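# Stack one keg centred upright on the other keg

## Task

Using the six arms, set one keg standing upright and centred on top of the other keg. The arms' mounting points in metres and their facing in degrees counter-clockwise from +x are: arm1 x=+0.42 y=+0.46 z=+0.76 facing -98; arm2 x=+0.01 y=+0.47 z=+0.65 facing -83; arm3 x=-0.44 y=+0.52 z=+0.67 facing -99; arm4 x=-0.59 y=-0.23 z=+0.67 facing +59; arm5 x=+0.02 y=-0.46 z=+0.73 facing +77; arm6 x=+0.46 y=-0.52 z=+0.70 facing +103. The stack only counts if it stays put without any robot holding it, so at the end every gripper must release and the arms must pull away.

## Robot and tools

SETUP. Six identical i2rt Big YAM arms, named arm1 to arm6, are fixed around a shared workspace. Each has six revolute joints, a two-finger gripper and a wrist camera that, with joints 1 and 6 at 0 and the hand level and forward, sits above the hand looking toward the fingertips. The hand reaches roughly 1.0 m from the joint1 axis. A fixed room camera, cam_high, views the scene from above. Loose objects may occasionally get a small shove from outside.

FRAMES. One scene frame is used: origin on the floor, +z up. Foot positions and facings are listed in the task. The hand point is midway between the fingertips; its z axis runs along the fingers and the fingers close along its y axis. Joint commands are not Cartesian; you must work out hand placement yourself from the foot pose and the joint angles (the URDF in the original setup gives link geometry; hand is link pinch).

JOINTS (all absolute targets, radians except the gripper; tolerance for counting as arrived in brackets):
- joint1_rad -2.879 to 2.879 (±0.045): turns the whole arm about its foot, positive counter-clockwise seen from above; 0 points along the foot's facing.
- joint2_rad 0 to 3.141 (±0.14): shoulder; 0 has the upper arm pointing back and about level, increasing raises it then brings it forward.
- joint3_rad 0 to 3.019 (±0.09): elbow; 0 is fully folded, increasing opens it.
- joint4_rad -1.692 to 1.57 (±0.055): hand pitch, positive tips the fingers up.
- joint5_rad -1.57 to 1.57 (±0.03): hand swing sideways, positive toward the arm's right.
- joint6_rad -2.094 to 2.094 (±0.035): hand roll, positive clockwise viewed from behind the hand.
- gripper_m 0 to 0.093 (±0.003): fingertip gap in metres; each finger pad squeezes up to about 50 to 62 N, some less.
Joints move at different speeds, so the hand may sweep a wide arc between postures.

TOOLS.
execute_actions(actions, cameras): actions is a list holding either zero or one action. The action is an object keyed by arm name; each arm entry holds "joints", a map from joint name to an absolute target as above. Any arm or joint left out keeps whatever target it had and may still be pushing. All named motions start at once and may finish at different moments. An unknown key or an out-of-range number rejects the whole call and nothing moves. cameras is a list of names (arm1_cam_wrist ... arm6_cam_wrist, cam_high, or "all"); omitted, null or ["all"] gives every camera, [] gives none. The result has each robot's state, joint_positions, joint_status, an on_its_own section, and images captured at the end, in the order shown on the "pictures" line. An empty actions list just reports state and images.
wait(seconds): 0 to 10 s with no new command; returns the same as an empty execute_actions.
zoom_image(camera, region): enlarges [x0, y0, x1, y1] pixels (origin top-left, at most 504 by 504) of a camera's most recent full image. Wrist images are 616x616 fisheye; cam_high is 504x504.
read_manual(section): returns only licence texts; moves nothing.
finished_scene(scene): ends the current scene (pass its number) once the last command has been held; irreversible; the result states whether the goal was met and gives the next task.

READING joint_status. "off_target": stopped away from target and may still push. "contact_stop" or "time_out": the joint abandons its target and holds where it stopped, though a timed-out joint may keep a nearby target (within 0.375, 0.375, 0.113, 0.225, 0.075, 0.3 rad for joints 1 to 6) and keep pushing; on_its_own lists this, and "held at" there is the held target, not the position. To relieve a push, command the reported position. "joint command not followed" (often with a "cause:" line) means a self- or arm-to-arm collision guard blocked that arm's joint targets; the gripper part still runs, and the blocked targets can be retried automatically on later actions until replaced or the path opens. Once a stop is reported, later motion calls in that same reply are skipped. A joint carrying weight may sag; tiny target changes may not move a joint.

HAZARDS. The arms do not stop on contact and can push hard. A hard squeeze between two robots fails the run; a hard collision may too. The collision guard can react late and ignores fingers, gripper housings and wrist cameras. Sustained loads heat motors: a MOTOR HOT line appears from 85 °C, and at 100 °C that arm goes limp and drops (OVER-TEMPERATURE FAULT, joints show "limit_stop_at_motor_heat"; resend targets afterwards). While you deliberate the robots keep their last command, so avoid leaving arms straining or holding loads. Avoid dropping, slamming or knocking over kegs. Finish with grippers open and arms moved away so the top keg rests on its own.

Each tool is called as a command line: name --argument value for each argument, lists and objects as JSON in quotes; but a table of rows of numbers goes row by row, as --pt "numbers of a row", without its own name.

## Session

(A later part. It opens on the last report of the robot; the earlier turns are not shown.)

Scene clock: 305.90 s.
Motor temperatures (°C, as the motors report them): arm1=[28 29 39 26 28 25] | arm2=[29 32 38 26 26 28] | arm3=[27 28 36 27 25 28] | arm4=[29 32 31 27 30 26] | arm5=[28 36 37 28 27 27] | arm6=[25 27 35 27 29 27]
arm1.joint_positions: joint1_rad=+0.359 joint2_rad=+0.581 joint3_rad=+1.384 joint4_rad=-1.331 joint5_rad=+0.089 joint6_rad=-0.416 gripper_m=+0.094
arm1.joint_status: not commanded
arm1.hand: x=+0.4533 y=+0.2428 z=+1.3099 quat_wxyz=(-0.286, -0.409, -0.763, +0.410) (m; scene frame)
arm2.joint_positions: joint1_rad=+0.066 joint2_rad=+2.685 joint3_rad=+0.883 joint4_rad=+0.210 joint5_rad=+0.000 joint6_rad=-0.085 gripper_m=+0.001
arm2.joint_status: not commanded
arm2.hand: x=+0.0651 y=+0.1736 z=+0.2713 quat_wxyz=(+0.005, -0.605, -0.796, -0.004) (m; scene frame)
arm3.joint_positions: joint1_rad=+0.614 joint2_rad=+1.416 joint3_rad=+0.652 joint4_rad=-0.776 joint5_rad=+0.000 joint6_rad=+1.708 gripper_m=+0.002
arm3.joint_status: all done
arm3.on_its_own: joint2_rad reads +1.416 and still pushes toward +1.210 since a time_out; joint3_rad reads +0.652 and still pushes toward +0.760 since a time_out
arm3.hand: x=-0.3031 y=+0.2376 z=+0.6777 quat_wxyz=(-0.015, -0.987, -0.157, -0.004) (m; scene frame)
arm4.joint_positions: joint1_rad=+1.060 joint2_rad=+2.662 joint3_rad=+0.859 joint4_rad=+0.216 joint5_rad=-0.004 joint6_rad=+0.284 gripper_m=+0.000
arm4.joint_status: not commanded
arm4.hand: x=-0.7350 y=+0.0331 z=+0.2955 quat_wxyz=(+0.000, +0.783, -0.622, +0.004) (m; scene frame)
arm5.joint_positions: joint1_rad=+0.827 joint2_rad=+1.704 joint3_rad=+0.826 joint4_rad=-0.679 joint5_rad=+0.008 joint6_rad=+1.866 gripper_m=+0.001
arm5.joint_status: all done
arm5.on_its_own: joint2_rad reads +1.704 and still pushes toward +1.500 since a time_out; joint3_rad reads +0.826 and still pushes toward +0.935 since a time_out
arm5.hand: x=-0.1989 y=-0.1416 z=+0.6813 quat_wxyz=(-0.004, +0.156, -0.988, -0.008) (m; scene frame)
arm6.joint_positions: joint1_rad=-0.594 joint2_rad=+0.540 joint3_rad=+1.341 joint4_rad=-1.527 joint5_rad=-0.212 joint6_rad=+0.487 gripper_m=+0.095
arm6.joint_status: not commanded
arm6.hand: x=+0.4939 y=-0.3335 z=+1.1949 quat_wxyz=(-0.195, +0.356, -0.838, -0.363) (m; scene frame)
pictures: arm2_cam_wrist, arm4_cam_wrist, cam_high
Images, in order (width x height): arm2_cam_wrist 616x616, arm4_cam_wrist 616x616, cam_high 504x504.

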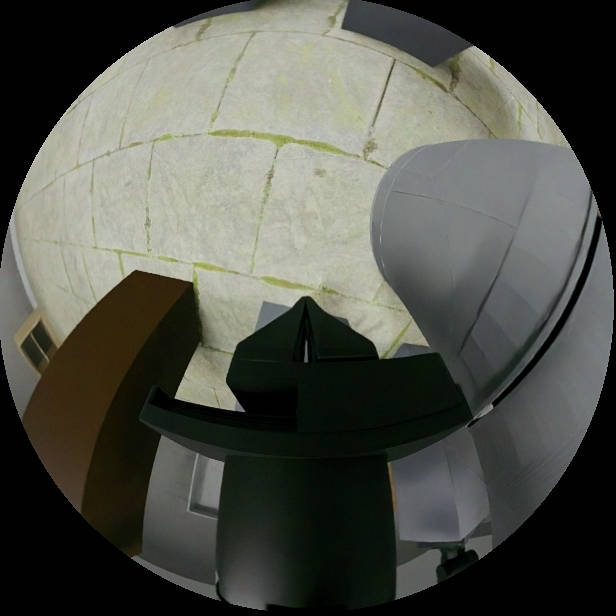

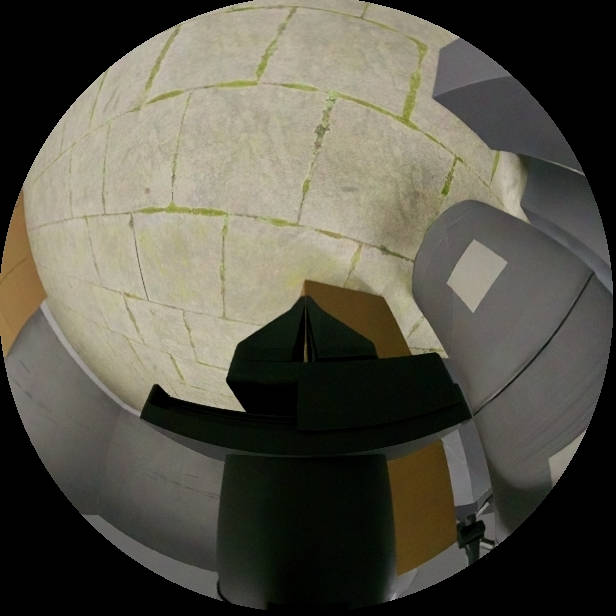

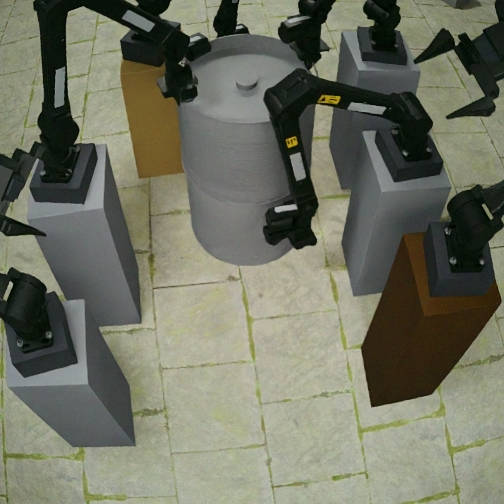

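execute_actions --actions '[{"arm5":{"joints":{"joint4_rad":-0.66}},"arm3":{"joints":{"joint1_rad":0.6,"joint4_rad":-0.83}}}]' --cameras '["arm2_cam_wrist","arm4_cam_wrist","cam_high"]'

zoom_image --camera "arm2_cam_wrist" --region '[436, 130, 616, 430]'

zoom_image --camera "arm4_cam_wrist" --region '[436, 200, 616, 450]'

zoom_image --camera "cam_high" --region '[170, 140, 330, 220]'

Scene clock: 312.27 s.
Motor temperatures (°C, as the motors report them): arm1=[28 29 39 26 28 25] | arm2=[29 32 38 26 26 28] | arm3=[27 29 38 27 25 28] | arm4=[29 32 31 27 30 26] | arm5=[28 37 39 28 27 27] | arm6=[25 27 35 27 29 27]
arm1.joint_positions: joint1_rad=+0.359 joint2_rad=+0.581 joint3_rad=+1.384 joint4_rad=-1.331 joint5_rad=+0.089 joint6_rad=-0.416 gripper_m=+0.094
arm1.joint_status: not commanded
arm1.hand: x=+0.4533 y=+0.2428 z=+1.3099 quat_wxyz=(-0.286, -0.409, -0.763, +0.410) (m; scene frame)
arm2.joint_positions: joint1_rad=+0.066 joint2_rad=+2.685 joint3_rad=+0.883 joint4_rad=+0.210 joint5_rad=+0.000 joint6_rad=-0.085 gripper_m=+0.001
arm2.joint_status: not commanded
arm2.hand: x=+0.0651 y=+0.1736 z=+0.2713 quat_wxyz=(+0.005, -0.605, -0.796, -0.004) (m; scene frame)
arm3.joint_positions: joint1_rad=+0.611 joint2_rad=+1.410 joint3_rad=+0.652 joint4_rad=-0.789 joint5_rad=+0.001 joint6_rad=+1.706 gripper_m=+0.002
arm3.joint_status: all done
arm3.on_its_own: joint2_rad reads +1.410 and still pushes toward +1.210 since a time_out; joint3_rad reads +0.652 and still pushes toward +0.760 since a time_out
arm3.hand: x=-0.3052 y=+0.2392 z=+0.6791 quat_wxyz=(-0.012, -0.988, -0.157, -0.002) (m; scene frame)
arm4.joint_positions: joint1_rad=+1.060 joint2_rad=+2.662 joint3_rad=+0.859 joint4_rad=+0.216 joint5_rad=-0.004 joint6_rad=+0.284 gripper_m=+0.000
arm4.joint_status: not commanded
arm4.hand: x=-0.7350 y=+0.0331 z=+0.2955 quat_wxyz=(+0.000, +0.783, -0.622, +0.004) (m; scene frame)
arm5.joint_positions: joint1_rad=+0.827 joint2_rad=+1.704 joint3_rad=+0.826 joint4_rad=-0.661 joint5_rad=+0.005 joint6_rad=+1.866 gripper_m=+0.001
arm5.joint_status: all done
arm5.on_its_own: joint2_rad reads +1.704 and still pushes toward +1.500 since a time_out; joint3_rad reads +0.826 and still pushes toward +0.935 since a time_out
arm5.hand: x=-0.2018 y=-0.1382 z=+0.6814 quat_wxyz=(+0.001, +0.156, -0.988, -0.016) (m; scene frame)
arm6.joint_positions: joint1_rad=-0.594 joint2_rad=+0.540 joint3_rad=+1.341 joint4_rad=-1.527 joint5_rad=-0.212 joint6_rad=+0.487 gripper_m=+0.095
arm6.joint_status: not commanded
arm6.hand: x=+0.4939 y=-0.3335 z=+1.1949 quat_wxyz=(-0.195, +0.356, -0.838, -0.363) (m; scene frame)
pictures: arm2_cam_wrist, arm4_cam_wrist, cam_high
Images, in order (width x height): arm2_cam_wrist 616x616, arm4_cam_wrist 616x616, cam_high 504x504.

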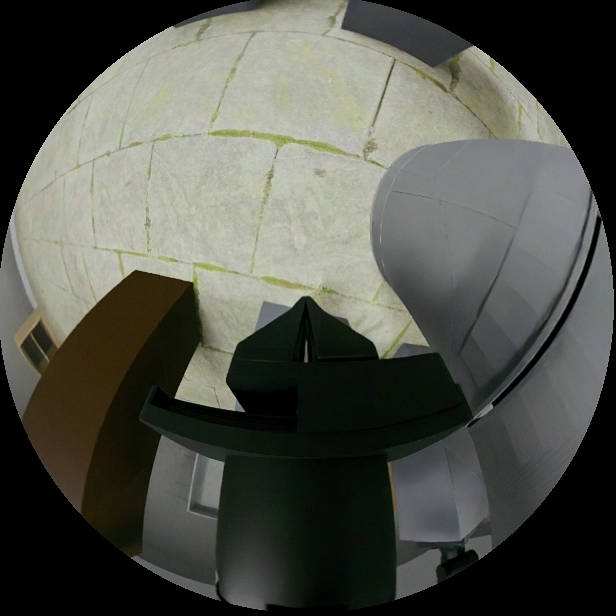

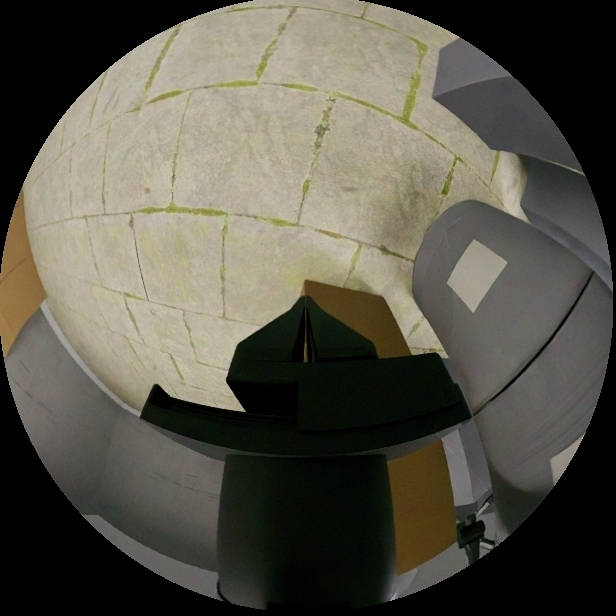

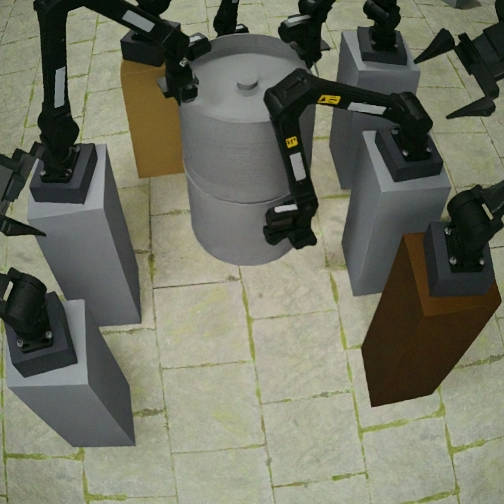

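Region (436, 130, 616, 430) of arm2_cam_wrist's 616x616 image, scaled by 1.680, with more detail than that image has; it fills the left 302 columns of this view, and the rest is white.

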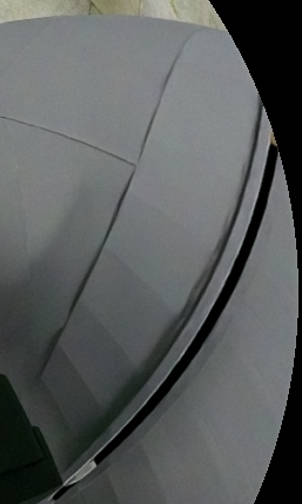

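Region (436, 200, 616, 450) of arm4_cam_wrist's 616x616 image, scaled by 2.016, with more detail than that image has; it fills the left 363 columns of this view, and the rest is white.

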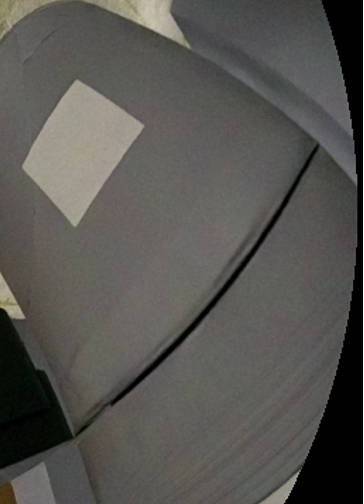

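Region (170, 140, 330, 220) of cam_high's 504x504 image, scaled by 3.150, with more detail than that image has.

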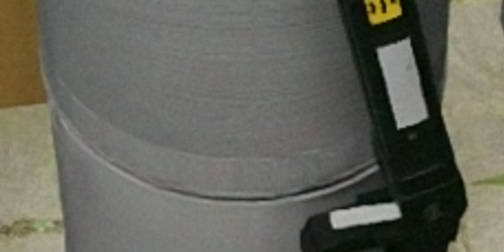

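execute_actions --actions '[{"arm5":{"joints":{"joint2_rad":1.6,"joint3_rad":0.91}},"arm3":{"joints":{"joint2_rad":1.315,"joint3_rad":0.735,"joint4_rad":-0.8}}}]' --cameras '["arm2_cam_wrist","arm4_cam_wrist","cam_high"]'

zoom_image --camera "arm2_cam_wrist" --region '[436, 130, 616, 430]'

zoom_image --camera "arm4_cam_wrist" --region '[436, 200, 616, 450]'

zoom_image --camera "cam_high" --region '[170, 140, 330, 220]'

Scene clock: 316.97 s.
Motor temperatures (°C, as the motors report them): arm1=[28 29 39 26 28 25] | arm2=[29 32 37 26 26 28] | arm3=[27 29 39 27 25 28] | arm4=[29 32 31 27 30 26] | arm5=[28 37 40 28 27 27] | arm6=[25 27 35 27 29 27]
arm1.joint_positions: joint1_rad=+0.359 joint2_rad=+0.581 joint3_rad=+1.384 joint4_rad=-1.331 joint5_rad=+0.089 joint6_rad=-0.416 gripper_m=+0.094
arm1.joint_status: not commanded
arm1.hand: x=+0.4533 y=+0.2428 z=+1.3099 quat_wxyz=(-0.286, -0.409, -0.763, +0.410) (m; scene frame)
arm2.joint_positions: joint1_rad=+0.066 joint2_rad=+2.685 joint3_rad=+0.883 joint4_rad=+0.210 joint5_rad=+0.000 joint6_rad=-0.085 gripper_m=+0.001
arm2.joint_status: not commanded
arm2.hand: x=+0.0651 y=+0.1736 z=+0.2713 quat_wxyz=(+0.005, -0.605, -0.796, -0.004) (m; scene frame)
arm3.joint_positions: joint1_rad=+0.611 joint2_rad=+1.424 joint3_rad=+0.646 joint4_rad=-0.779 joint5_rad=+0.001 joint6_rad=+1.705 gripper_m=+0.002
arm3.joint_status: all done
arm3.hand: x=-0.3065 y=+0.2415 z=+0.6735 quat_wxyz=(-0.006, -0.988, -0.157, -0.001) (m; scene frame)
arm4.joint_positions: joint1_rad=+1.060 joint2_rad=+2.662 joint3_rad=+0.859 joint4_rad=+0.216 joint5_rad=-0.004 joint6_rad=+0.284 gripper_m=+0.000
arm4.joint_status: not commanded
arm4.hand: x=-0.7350 y=+0.0331 z=+0.2955 quat_wxyz=(+0.000, +0.783, -0.622, +0.004) (m; scene frame)
arm5.joint_positions: joint1_rad=+0.827 joint2_rad=+1.721 joint3_rad=+0.823 joint4_rad=-0.645 joint5_rad=+0.005 joint6_rad=+1.866 gripper_m=+0.001
arm5.joint_status: all done
arm5.hand: x=-0.2015 y=-0.1385 z=+0.6748 quat_wxyz=(+0.000, +0.156, -0.988, -0.014) (m; scene frame)
arm6.joint_positions: joint1_rad=-0.594 joint2_rad=+0.540 joint3_rad=+1.341 joint4_rad=-1.527 joint5_rad=-0.212 joint6_rad=+0.487 gripper_m=+0.095
arm6.joint_status: not commanded
arm6.hand: x=+0.4939 y=-0.3335 z=+1.1949 quat_wxyz=(-0.195, +0.356, -0.838, -0.363) (m; scene frame)
pictures: arm2_cam_wrist, arm4_cam_wrist, cam_high
Images, in order (width x height): arm2_cam_wrist 616x616, arm4_cam_wrist 616x616, cam_high 504x504.

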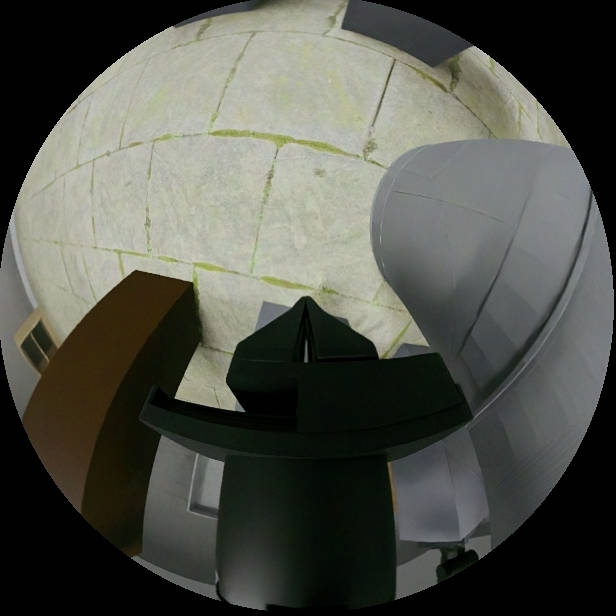

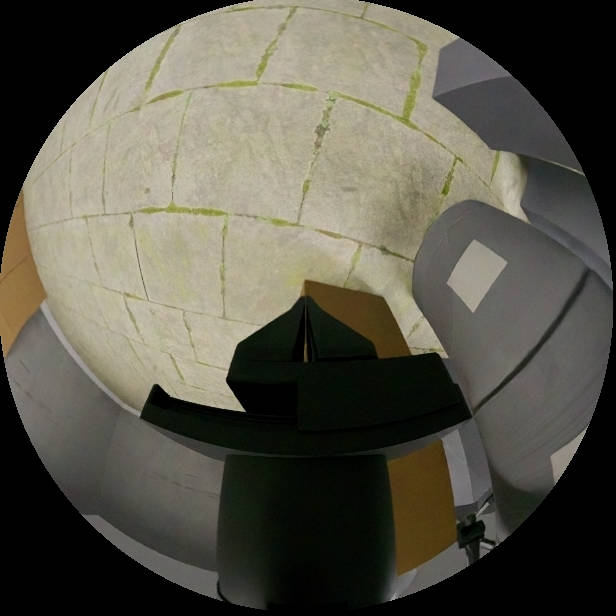

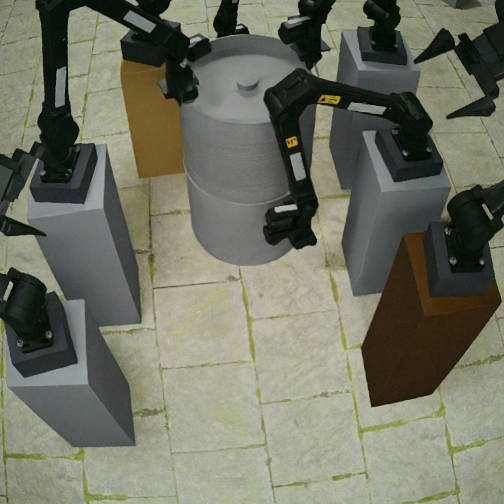

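Region (436, 130, 616, 430) of arm2_cam_wrist's 616x616 image, scaled by 1.680, with more detail than that image has; it fills the left 302 columns of this view, and the rest is white.

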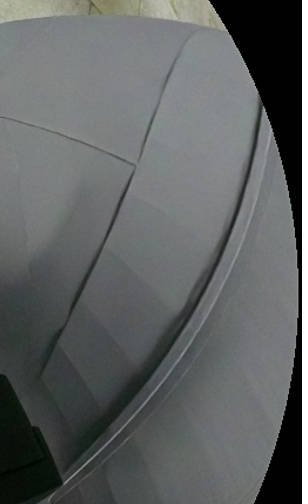

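Region (436, 200, 616, 450) of arm4_cam_wrist's 616x616 image, scaled by 2.016, with more detail than that image has; it fills the left 363 columns of this view, and the rest is white.

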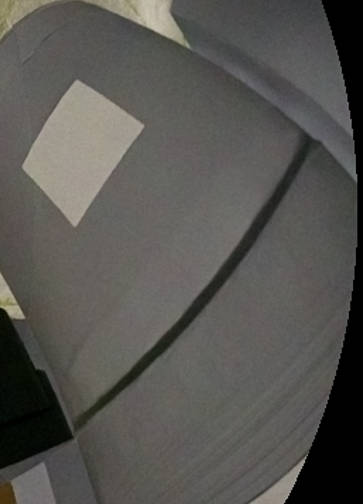

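Region (170, 140, 330, 220) of cam_high's 504x504 image, scaled by 3.150, with more detail than that image has.

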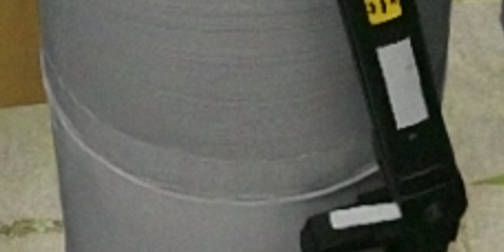

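execute_actions --actions '[{"arm5":{"joints":{"joint1_rad":0.825,"joint2_rad":1.7,"joint3_rad":0.84,"joint4_rad":-0.645}},"arm3":{"joints":{"joint1_rad":0.613,"joint2_rad":1.405,"joint3_rad":0.665,"joint4_rad":-0.779,"joint6_rad":1.705}}}]' --cameras '[]'

execute_actions --actions '[{"arm5":{"joints":{"gripper_m":0.05}},"arm3":{"joints":{"gripper_m":0.05}}}]' --cameras '[]'

execute_actions --actions '[{"arm5":{"joints":{"joint2_rad":1.1,"joint3_rad":0.87,"joint4_rad":-1.25}},"arm3":{"joints":{"joint2_rad":0.85,"joint3_rad":0.75,"joint4_rad":-1.35}}}]' --cameras '["arm2_cam_wrist","arm4_cam_wrist","cam_high"]'

zoom_image --camera "arm2_cam_wrist" --region '[436, 130, 616, 430]'

zoom_image --camera "arm4_cam_wrist" --region '[436, 200, 616, 450]'

zoom_image --camera "cam_high" --region '[170, 140, 330, 220]'

Scene clock: 323.87 s.
Motor temperatures (°C, as the motors report them): arm1=[28 29 39 26 28 25] | arm2=[29 32 37 26 26 28] | arm3=[27 29 39 27 25 28] | arm4=[29 32 31 27 30 26] | arm5=[28 37 40 28 27 27] | arm6=[25 27 35 27 29 27]
arm1.joint_positions: joint1_rad=+0.359 joint2_rad=+0.581 joint3_rad=+1.384 joint4_rad=-1.331 joint5_rad=+0.089 joint6_rad=-0.416 gripper_m=+0.094
arm1.joint_status: not commanded
arm1.hand: x=+0.4533 y=+0.2428 z=+1.3099 quat_wxyz=(-0.286, -0.409, -0.763, +0.410) (m; scene frame)
arm2.joint_positions: joint1_rad=+0.066 joint2_rad=+2.685 joint3_rad=+0.883 joint4_rad=+0.210 joint5_rad=+0.000 joint6_rad=-0.085 gripper_m=+0.001
arm2.joint_status: not commanded
arm2.hand: x=+0.0651 y=+0.1736 z=+0.2713 quat_wxyz=(+0.005, -0.605, -0.796, -0.004) (m; scene frame)
arm3.joint_positions: joint1_rad=+0.611 joint2_rad=+1.424 joint3_rad=+0.639 joint4_rad=-0.774 joint5_rad=+0.001 joint6_rad=+1.703 gripper_m=+0.002
arm3.joint_status: all done
arm3.hand: x=-0.3073 y=+0.2432 z=+0.6717 quat_wxyz=(-0.006, -0.987, -0.158, -0.001) (m; scene frame)
arm4.joint_positions: joint1_rad=+1.060 joint2_rad=+2.662 joint3_rad=+0.859 joint4_rad=+0.216 joint5_rad=-0.004 joint6_rad=+0.284 gripper_m=+0.000
arm4.joint_status: not commanded
arm4.hand: x=-0.7350 y=+0.0331 z=+0.2955 quat_wxyz=(+0.000, +0.783, -0.622, +0.004) (m; scene frame)
arm5.joint_positions: joint1_rad=+0.827 joint2_rad=+1.725 joint3_rad=+0.821 joint4_rad=-0.645 joint5_rad=+0.005 joint6_rad=+1.866 gripper_m=+0.001
arm5.joint_status: all done
arm5.hand: x=-0.2004 y=-0.1400 z=+0.6727 quat_wxyz=(-0.001, +0.156, -0.988, -0.012) (m; scene frame)
arm6.joint_positions: joint1_rad=-0.594 joint2_rad=+0.540 joint3_rad=+1.341 joint4_rad=-1.527 joint5_rad=-0.212 joint6_rad=+0.487 gripper_m=+0.095
arm6.joint_status: not commanded
arm6.hand: x=+0.4939 y=-0.3335 z=+1.1949 quat_wxyz=(-0.195, +0.356, -0.838, -0.363) (m; scene frame)
pictures: none
No camera images: the call's "cameras" was empty. Leave "cameras" out to get every camera's image.

Scene clock: 324.47 s.
Motor temperatures (°C, as the motors report them): arm1=[28 29 39 26 28 25] | arm2=[29 32 37 26 26 28] | arm3=[27 29 39 27 25 28] | arm4=[29 32 31 27 30 26] | arm5=[28 37 40 28 27 27] | arm6=[25 27 35 27 29 27]
arm1.joint_positions: joint1_rad=+0.359 joint2_rad=+0.581 joint3_rad=+1.384 joint4_rad=-1.331 joint5_rad=+0.089 joint6_rad=-0.416 gripper_m=+0.094
arm1.joint_status: not commanded
arm1.hand: x=+0.4533 y=+0.2428 z=+1.3099 quat_wxyz=(-0.286, -0.409, -0.763, +0.410) (m; scene frame)
arm2.joint_positions: joint1_rad=+0.066 joint2_rad=+2.685 joint3_rad=+0.883 joint4_rad=+0.210 joint5_rad=+0.000 joint6_rad=-0.085 gripper_m=+0.001
arm2.joint_status: not commanded
arm2.hand: x=+0.0651 y=+0.1736 z=+0.2713 quat_wxyz=(+0.005, -0.605, -0.796, -0.004) (m; scene frame)
arm3.joint_positions: joint1_rad=+0.611 joint2_rad=+1.423 joint3_rad=+0.640 joint4_rad=-0.774 joint5_rad=+0.001 joint6_rad=+1.703 gripper_m=+0.050
arm3.joint_status: all done
arm3.hand: x=-0.3070 y=+0.2426 z=+0.6724 quat_wxyz=(-0.007, -0.987, -0.158, -0.001) (m; scene frame)
arm4.joint_positions: joint1_rad=+1.060 joint2_rad=+2.662 joint3_rad=+0.859 joint4_rad=+0.216 joint5_rad=-0.004 joint6_rad=+0.284 gripper_m=+0.000
arm4.joint_status: not commanded
arm4.hand: x=-0.7350 y=+0.0331 z=+0.2955 quat_wxyz=(+0.000, +0.783, -0.622, +0.004) (m; scene frame)
arm5.joint_positions: joint1_rad=+0.827 joint2_rad=+1.711 joint3_rad=+0.822 joint4_rad=-0.645 joint5_rad=+0.005 joint6_rad=+1.866 gripper_m=+0.050
arm5.joint_status: all done
arm5.hand: x=-0.2023 y=-0.1376 z=+0.6783 quat_wxyz=(+0.003, +0.156, -0.988, -0.019) (m; scene frame)
arm6.joint_positions: joint1_rad=-0.594 joint2_rad=+0.540 joint3_rad=+1.341 joint4_rad=-1.527 joint5_rad=-0.212 joint6_rad=+0.487 gripper_m=+0.095
arm6.joint_status: not commanded
arm6.hand: x=+0.4939 y=-0.3335 z=+1.1949 quat_wxyz=(-0.195, +0.356, -0.838, -0.363) (m; scene frame)
pictures: none
No camera images: the call's "cameras" was empty. Leave "cameras" out to get every camera's image.

Scene clock: 325.77 s.
Motor temperatures (°C, as the motors report them): arm1=[28 29 39 26 28 25] | arm2=[29 32 37 26 26 28] | arm3=[27 29 38 27 25 28] | arm4=[29 32 31 27 30 26] | arm5=[28 37 40 28 27 27] | arm6=[25 27 35 27 29 27]
arm1.joint_positions: joint1_rad=+0.359 joint2_rad=+0.581 joint3_rad=+1.384 joint4_rad=-1.331 joint5_rad=+0.089 joint6_rad=-0.416 gripper_m=+0.094
arm1.joint_status: not commanded
arm1.hand: x=+0.4533 y=+0.2428 z=+1.3099 quat_wxyz=(-0.286, -0.409, -0.763, +0.410) (m; scene frame)
arm2.joint_positions: joint1_rad=+0.066 joint2_rad=+2.685 joint3_rad=+0.883 joint4_rad=+0.210 joint5_rad=+0.000 joint6_rad=-0.085 gripper_m=+0.001
arm2.joint_status: not commanded
arm2.hand: x=+0.0651 y=+0.1736 z=+0.2713 quat_wxyz=(+0.005, -0.605, -0.796, -0.004) (m; scene frame)
arm3.joint_positions: joint1_rad=+0.611 joint2_rad=+0.849 joint3_rad=+0.721 joint4_rad=-1.334 joint5_rad=+0.001 joint6_rad=+1.703 gripper_m=+0.050
arm3.joint_status: all done
arm3.hand: x=-0.3414 y=+0.3143 z=+0.8390 quat_wxyz=(-0.052, -0.986, -0.158, -0.015) (m; scene frame)
arm4.joint_positions: joint1_rad=+1.060 joint2_rad=+2.662 joint3_rad=+0.859 joint4_rad=+0.216 joint5_rad=-0.004 joint6_rad=+0.284 gripper_m=+0.000
arm4.joint_status: not commanded
arm4.hand: x=-0.7350 y=+0.0331 z=+0.2955 quat_wxyz=(+0.000, +0.783, -0.622, +0.004) (m; scene frame)
arm5.joint_positions: joint1_rad=+0.827 joint2_rad=+1.096 joint3_rad=+0.837 joint4_rad=-1.240 joint5_rad=+0.005 joint6_rad=+1.866 gripper_m=+0.050
arm5.joint_status: all done
arm5.hand: x=-0.1490 y=-0.2166 z=+0.8800 quat_wxyz=(+0.010, +0.156, -0.987, -0.034) (m; scene frame)
arm6.joint_positions: joint1_rad=-0.594 joint2_rad=+0.540 joint3_rad=+1.341 joint4_rad=-1.527 joint5_rad=-0.212 joint6_rad=+0.487 gripper_m=+0.095
arm6.joint_status: not commanded
arm6.hand: x=+0.4939 y=-0.3335 z=+1.1949 quat_wxyz=(-0.195, +0.356, -0.838, -0.363) (m; scene frame)
pictures: arm2_cam_wrist, arm4_cam_wrist, cam_high
Images, in order (width x height): arm2_cam_wrist 616x616, arm4_cam_wrist 616x616, cam_high 504x504.

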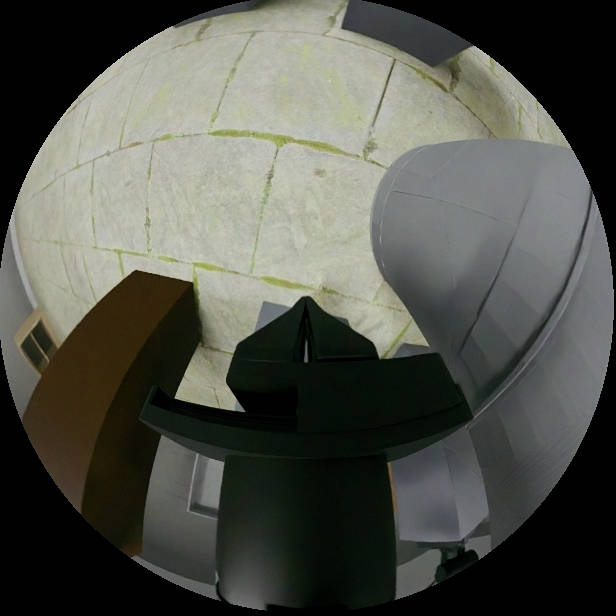

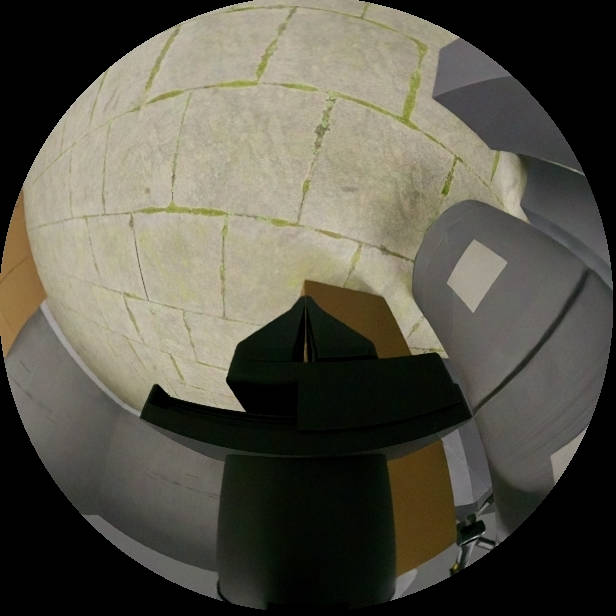

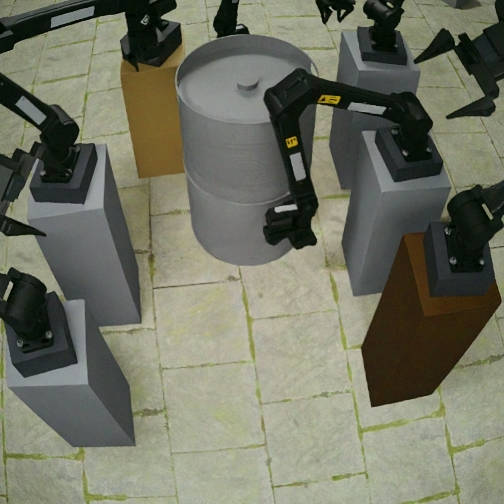

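Region (436, 130, 616, 430) of arm2_cam_wrist's 616x616 image, scaled by 1.680, with more detail than that image has; it fills the left 302 columns of this view, and the rest is white.

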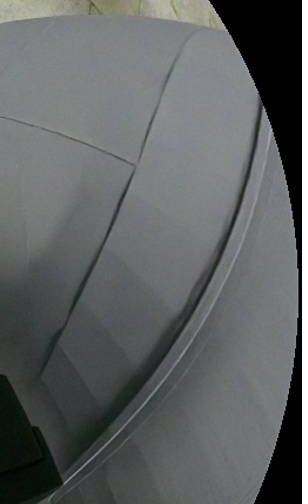

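Region (436, 200, 616, 450) of arm4_cam_wrist's 616x616 image, scaled by 2.016, with more detail than that image has; it fills the left 363 columns of this view, and the rest is white.

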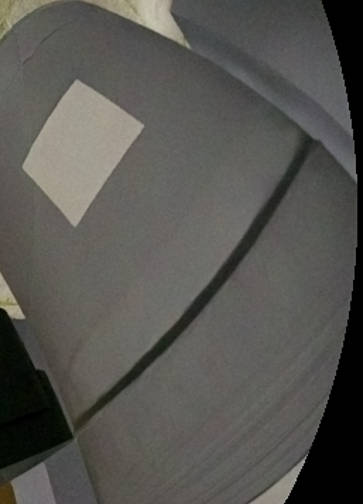

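Region (170, 140, 330, 220) of cam_high's 504x504 image, scaled by 3.150, with more detail than that image has.

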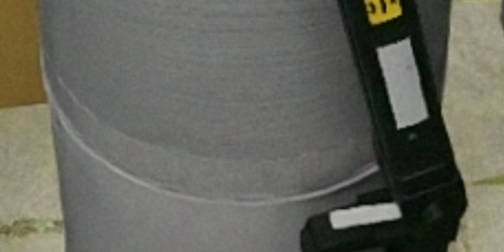

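execute_actions --actions '[]' --cameras '["cam_high"]'

finished_scene --scene 1

Scene clock: 339.73 s.
Motor temperatures (°C, as the motors report them): arm1=[28 29 40 26 28 25] | arm2=[29 32 37 26 26 28] | arm3=[27 28 38 27 25 28] | arm4=[29 32 31 27 30 26] | arm5=[28 34 40 28 27 27] | arm6=[25 27 36 27 29 27]
arm1.joint_positions: joint1_rad=+0.359 joint2_rad=+0.581 joint3_rad=+1.384 joint4_rad=-1.331 joint5_rad=+0.089 joint6_rad=-0.416 gripper_m=+0.094
arm1.joint_status: not commanded
arm1.hand: x=+0.4533 y=+0.2428 z=+1.3099 quat_wxyz=(-0.286, -0.409, -0.763, +0.410) (m; scene frame)
arm2.joint_positions: joint1_rad=+0.066 joint2_rad=+2.685 joint3_rad=+0.883 joint4_rad=+0.210 joint5_rad=+0.000 joint6_rad=-0.085 gripper_m=+0.001
arm2.joint_status: not commanded
arm2.hand: x=+0.0651 y=+0.1736 z=+0.2713 quat_wxyz=(+0.005, -0.605, -0.796, -0.004) (m; scene frame)
arm3.joint_positions: joint1_rad=+0.611 joint2_rad=+0.849 joint3_rad=+0.721 joint4_rad=-1.334 joint5_rad=+0.001 joint6_rad=+1.703 gripper_m=+0.050
arm3.joint_status: all done
arm3.hand: x=-0.3414 y=+0.3143 z=+0.8390 quat_wxyz=(-0.052, -0.986, -0.158, -0.015) (m; scene frame)
arm4.joint_positions: joint1_rad=+1.060 joint2_rad=+2.662 joint3_rad=+0.859 joint4_rad=+0.216 joint5_rad=-0.004 joint6_rad=+0.284 gripper_m=+0.000
arm4.joint_status: not commanded
arm4.hand: x=-0.7350 y=+0.0331 z=+0.2955 quat_wxyz=(+0.000, +0.783, -0.622, +0.004) (m; scene frame)
arm5.joint_positions: joint1_rad=+0.827 joint2_rad=+1.096 joint3_rad=+0.837 joint4_rad=-1.240 joint5_rad=+0.005 joint6_rad=+1.866 gripper_m=+0.050
arm5.joint_status: all done
arm5.hand: x=-0.1490 y=-0.2166 z=+0.8800 quat_wxyz=(+0.010, +0.156, -0.987, -0.034) (m; scene frame)
arm6.joint_positions: joint1_rad=-0.594 joint2_rad=+0.540 joint3_rad=+1.341 joint4_rad=-1.527 joint5_rad=-0.212 joint6_rad=+0.487 gripper_m=+0.095
arm6.joint_status: not commanded
arm6.hand: x=+0.4939 y=-0.3335 z=+1.1949 quat_wxyz=(-0.195, +0.356, -0.838, -0.363) (m; scene frame)
pictures: cam_high
Images, in order (width x height): cam_high 504x504.

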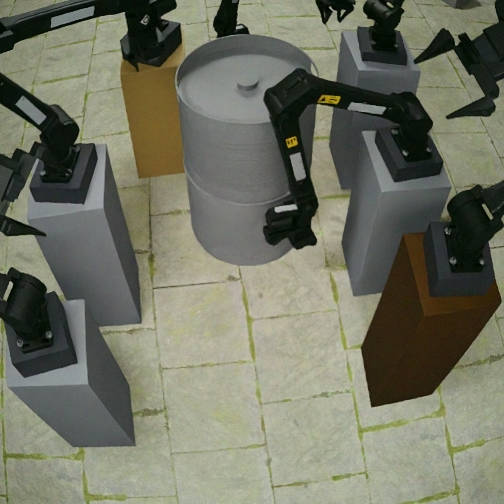

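The scene is finished: the task was done.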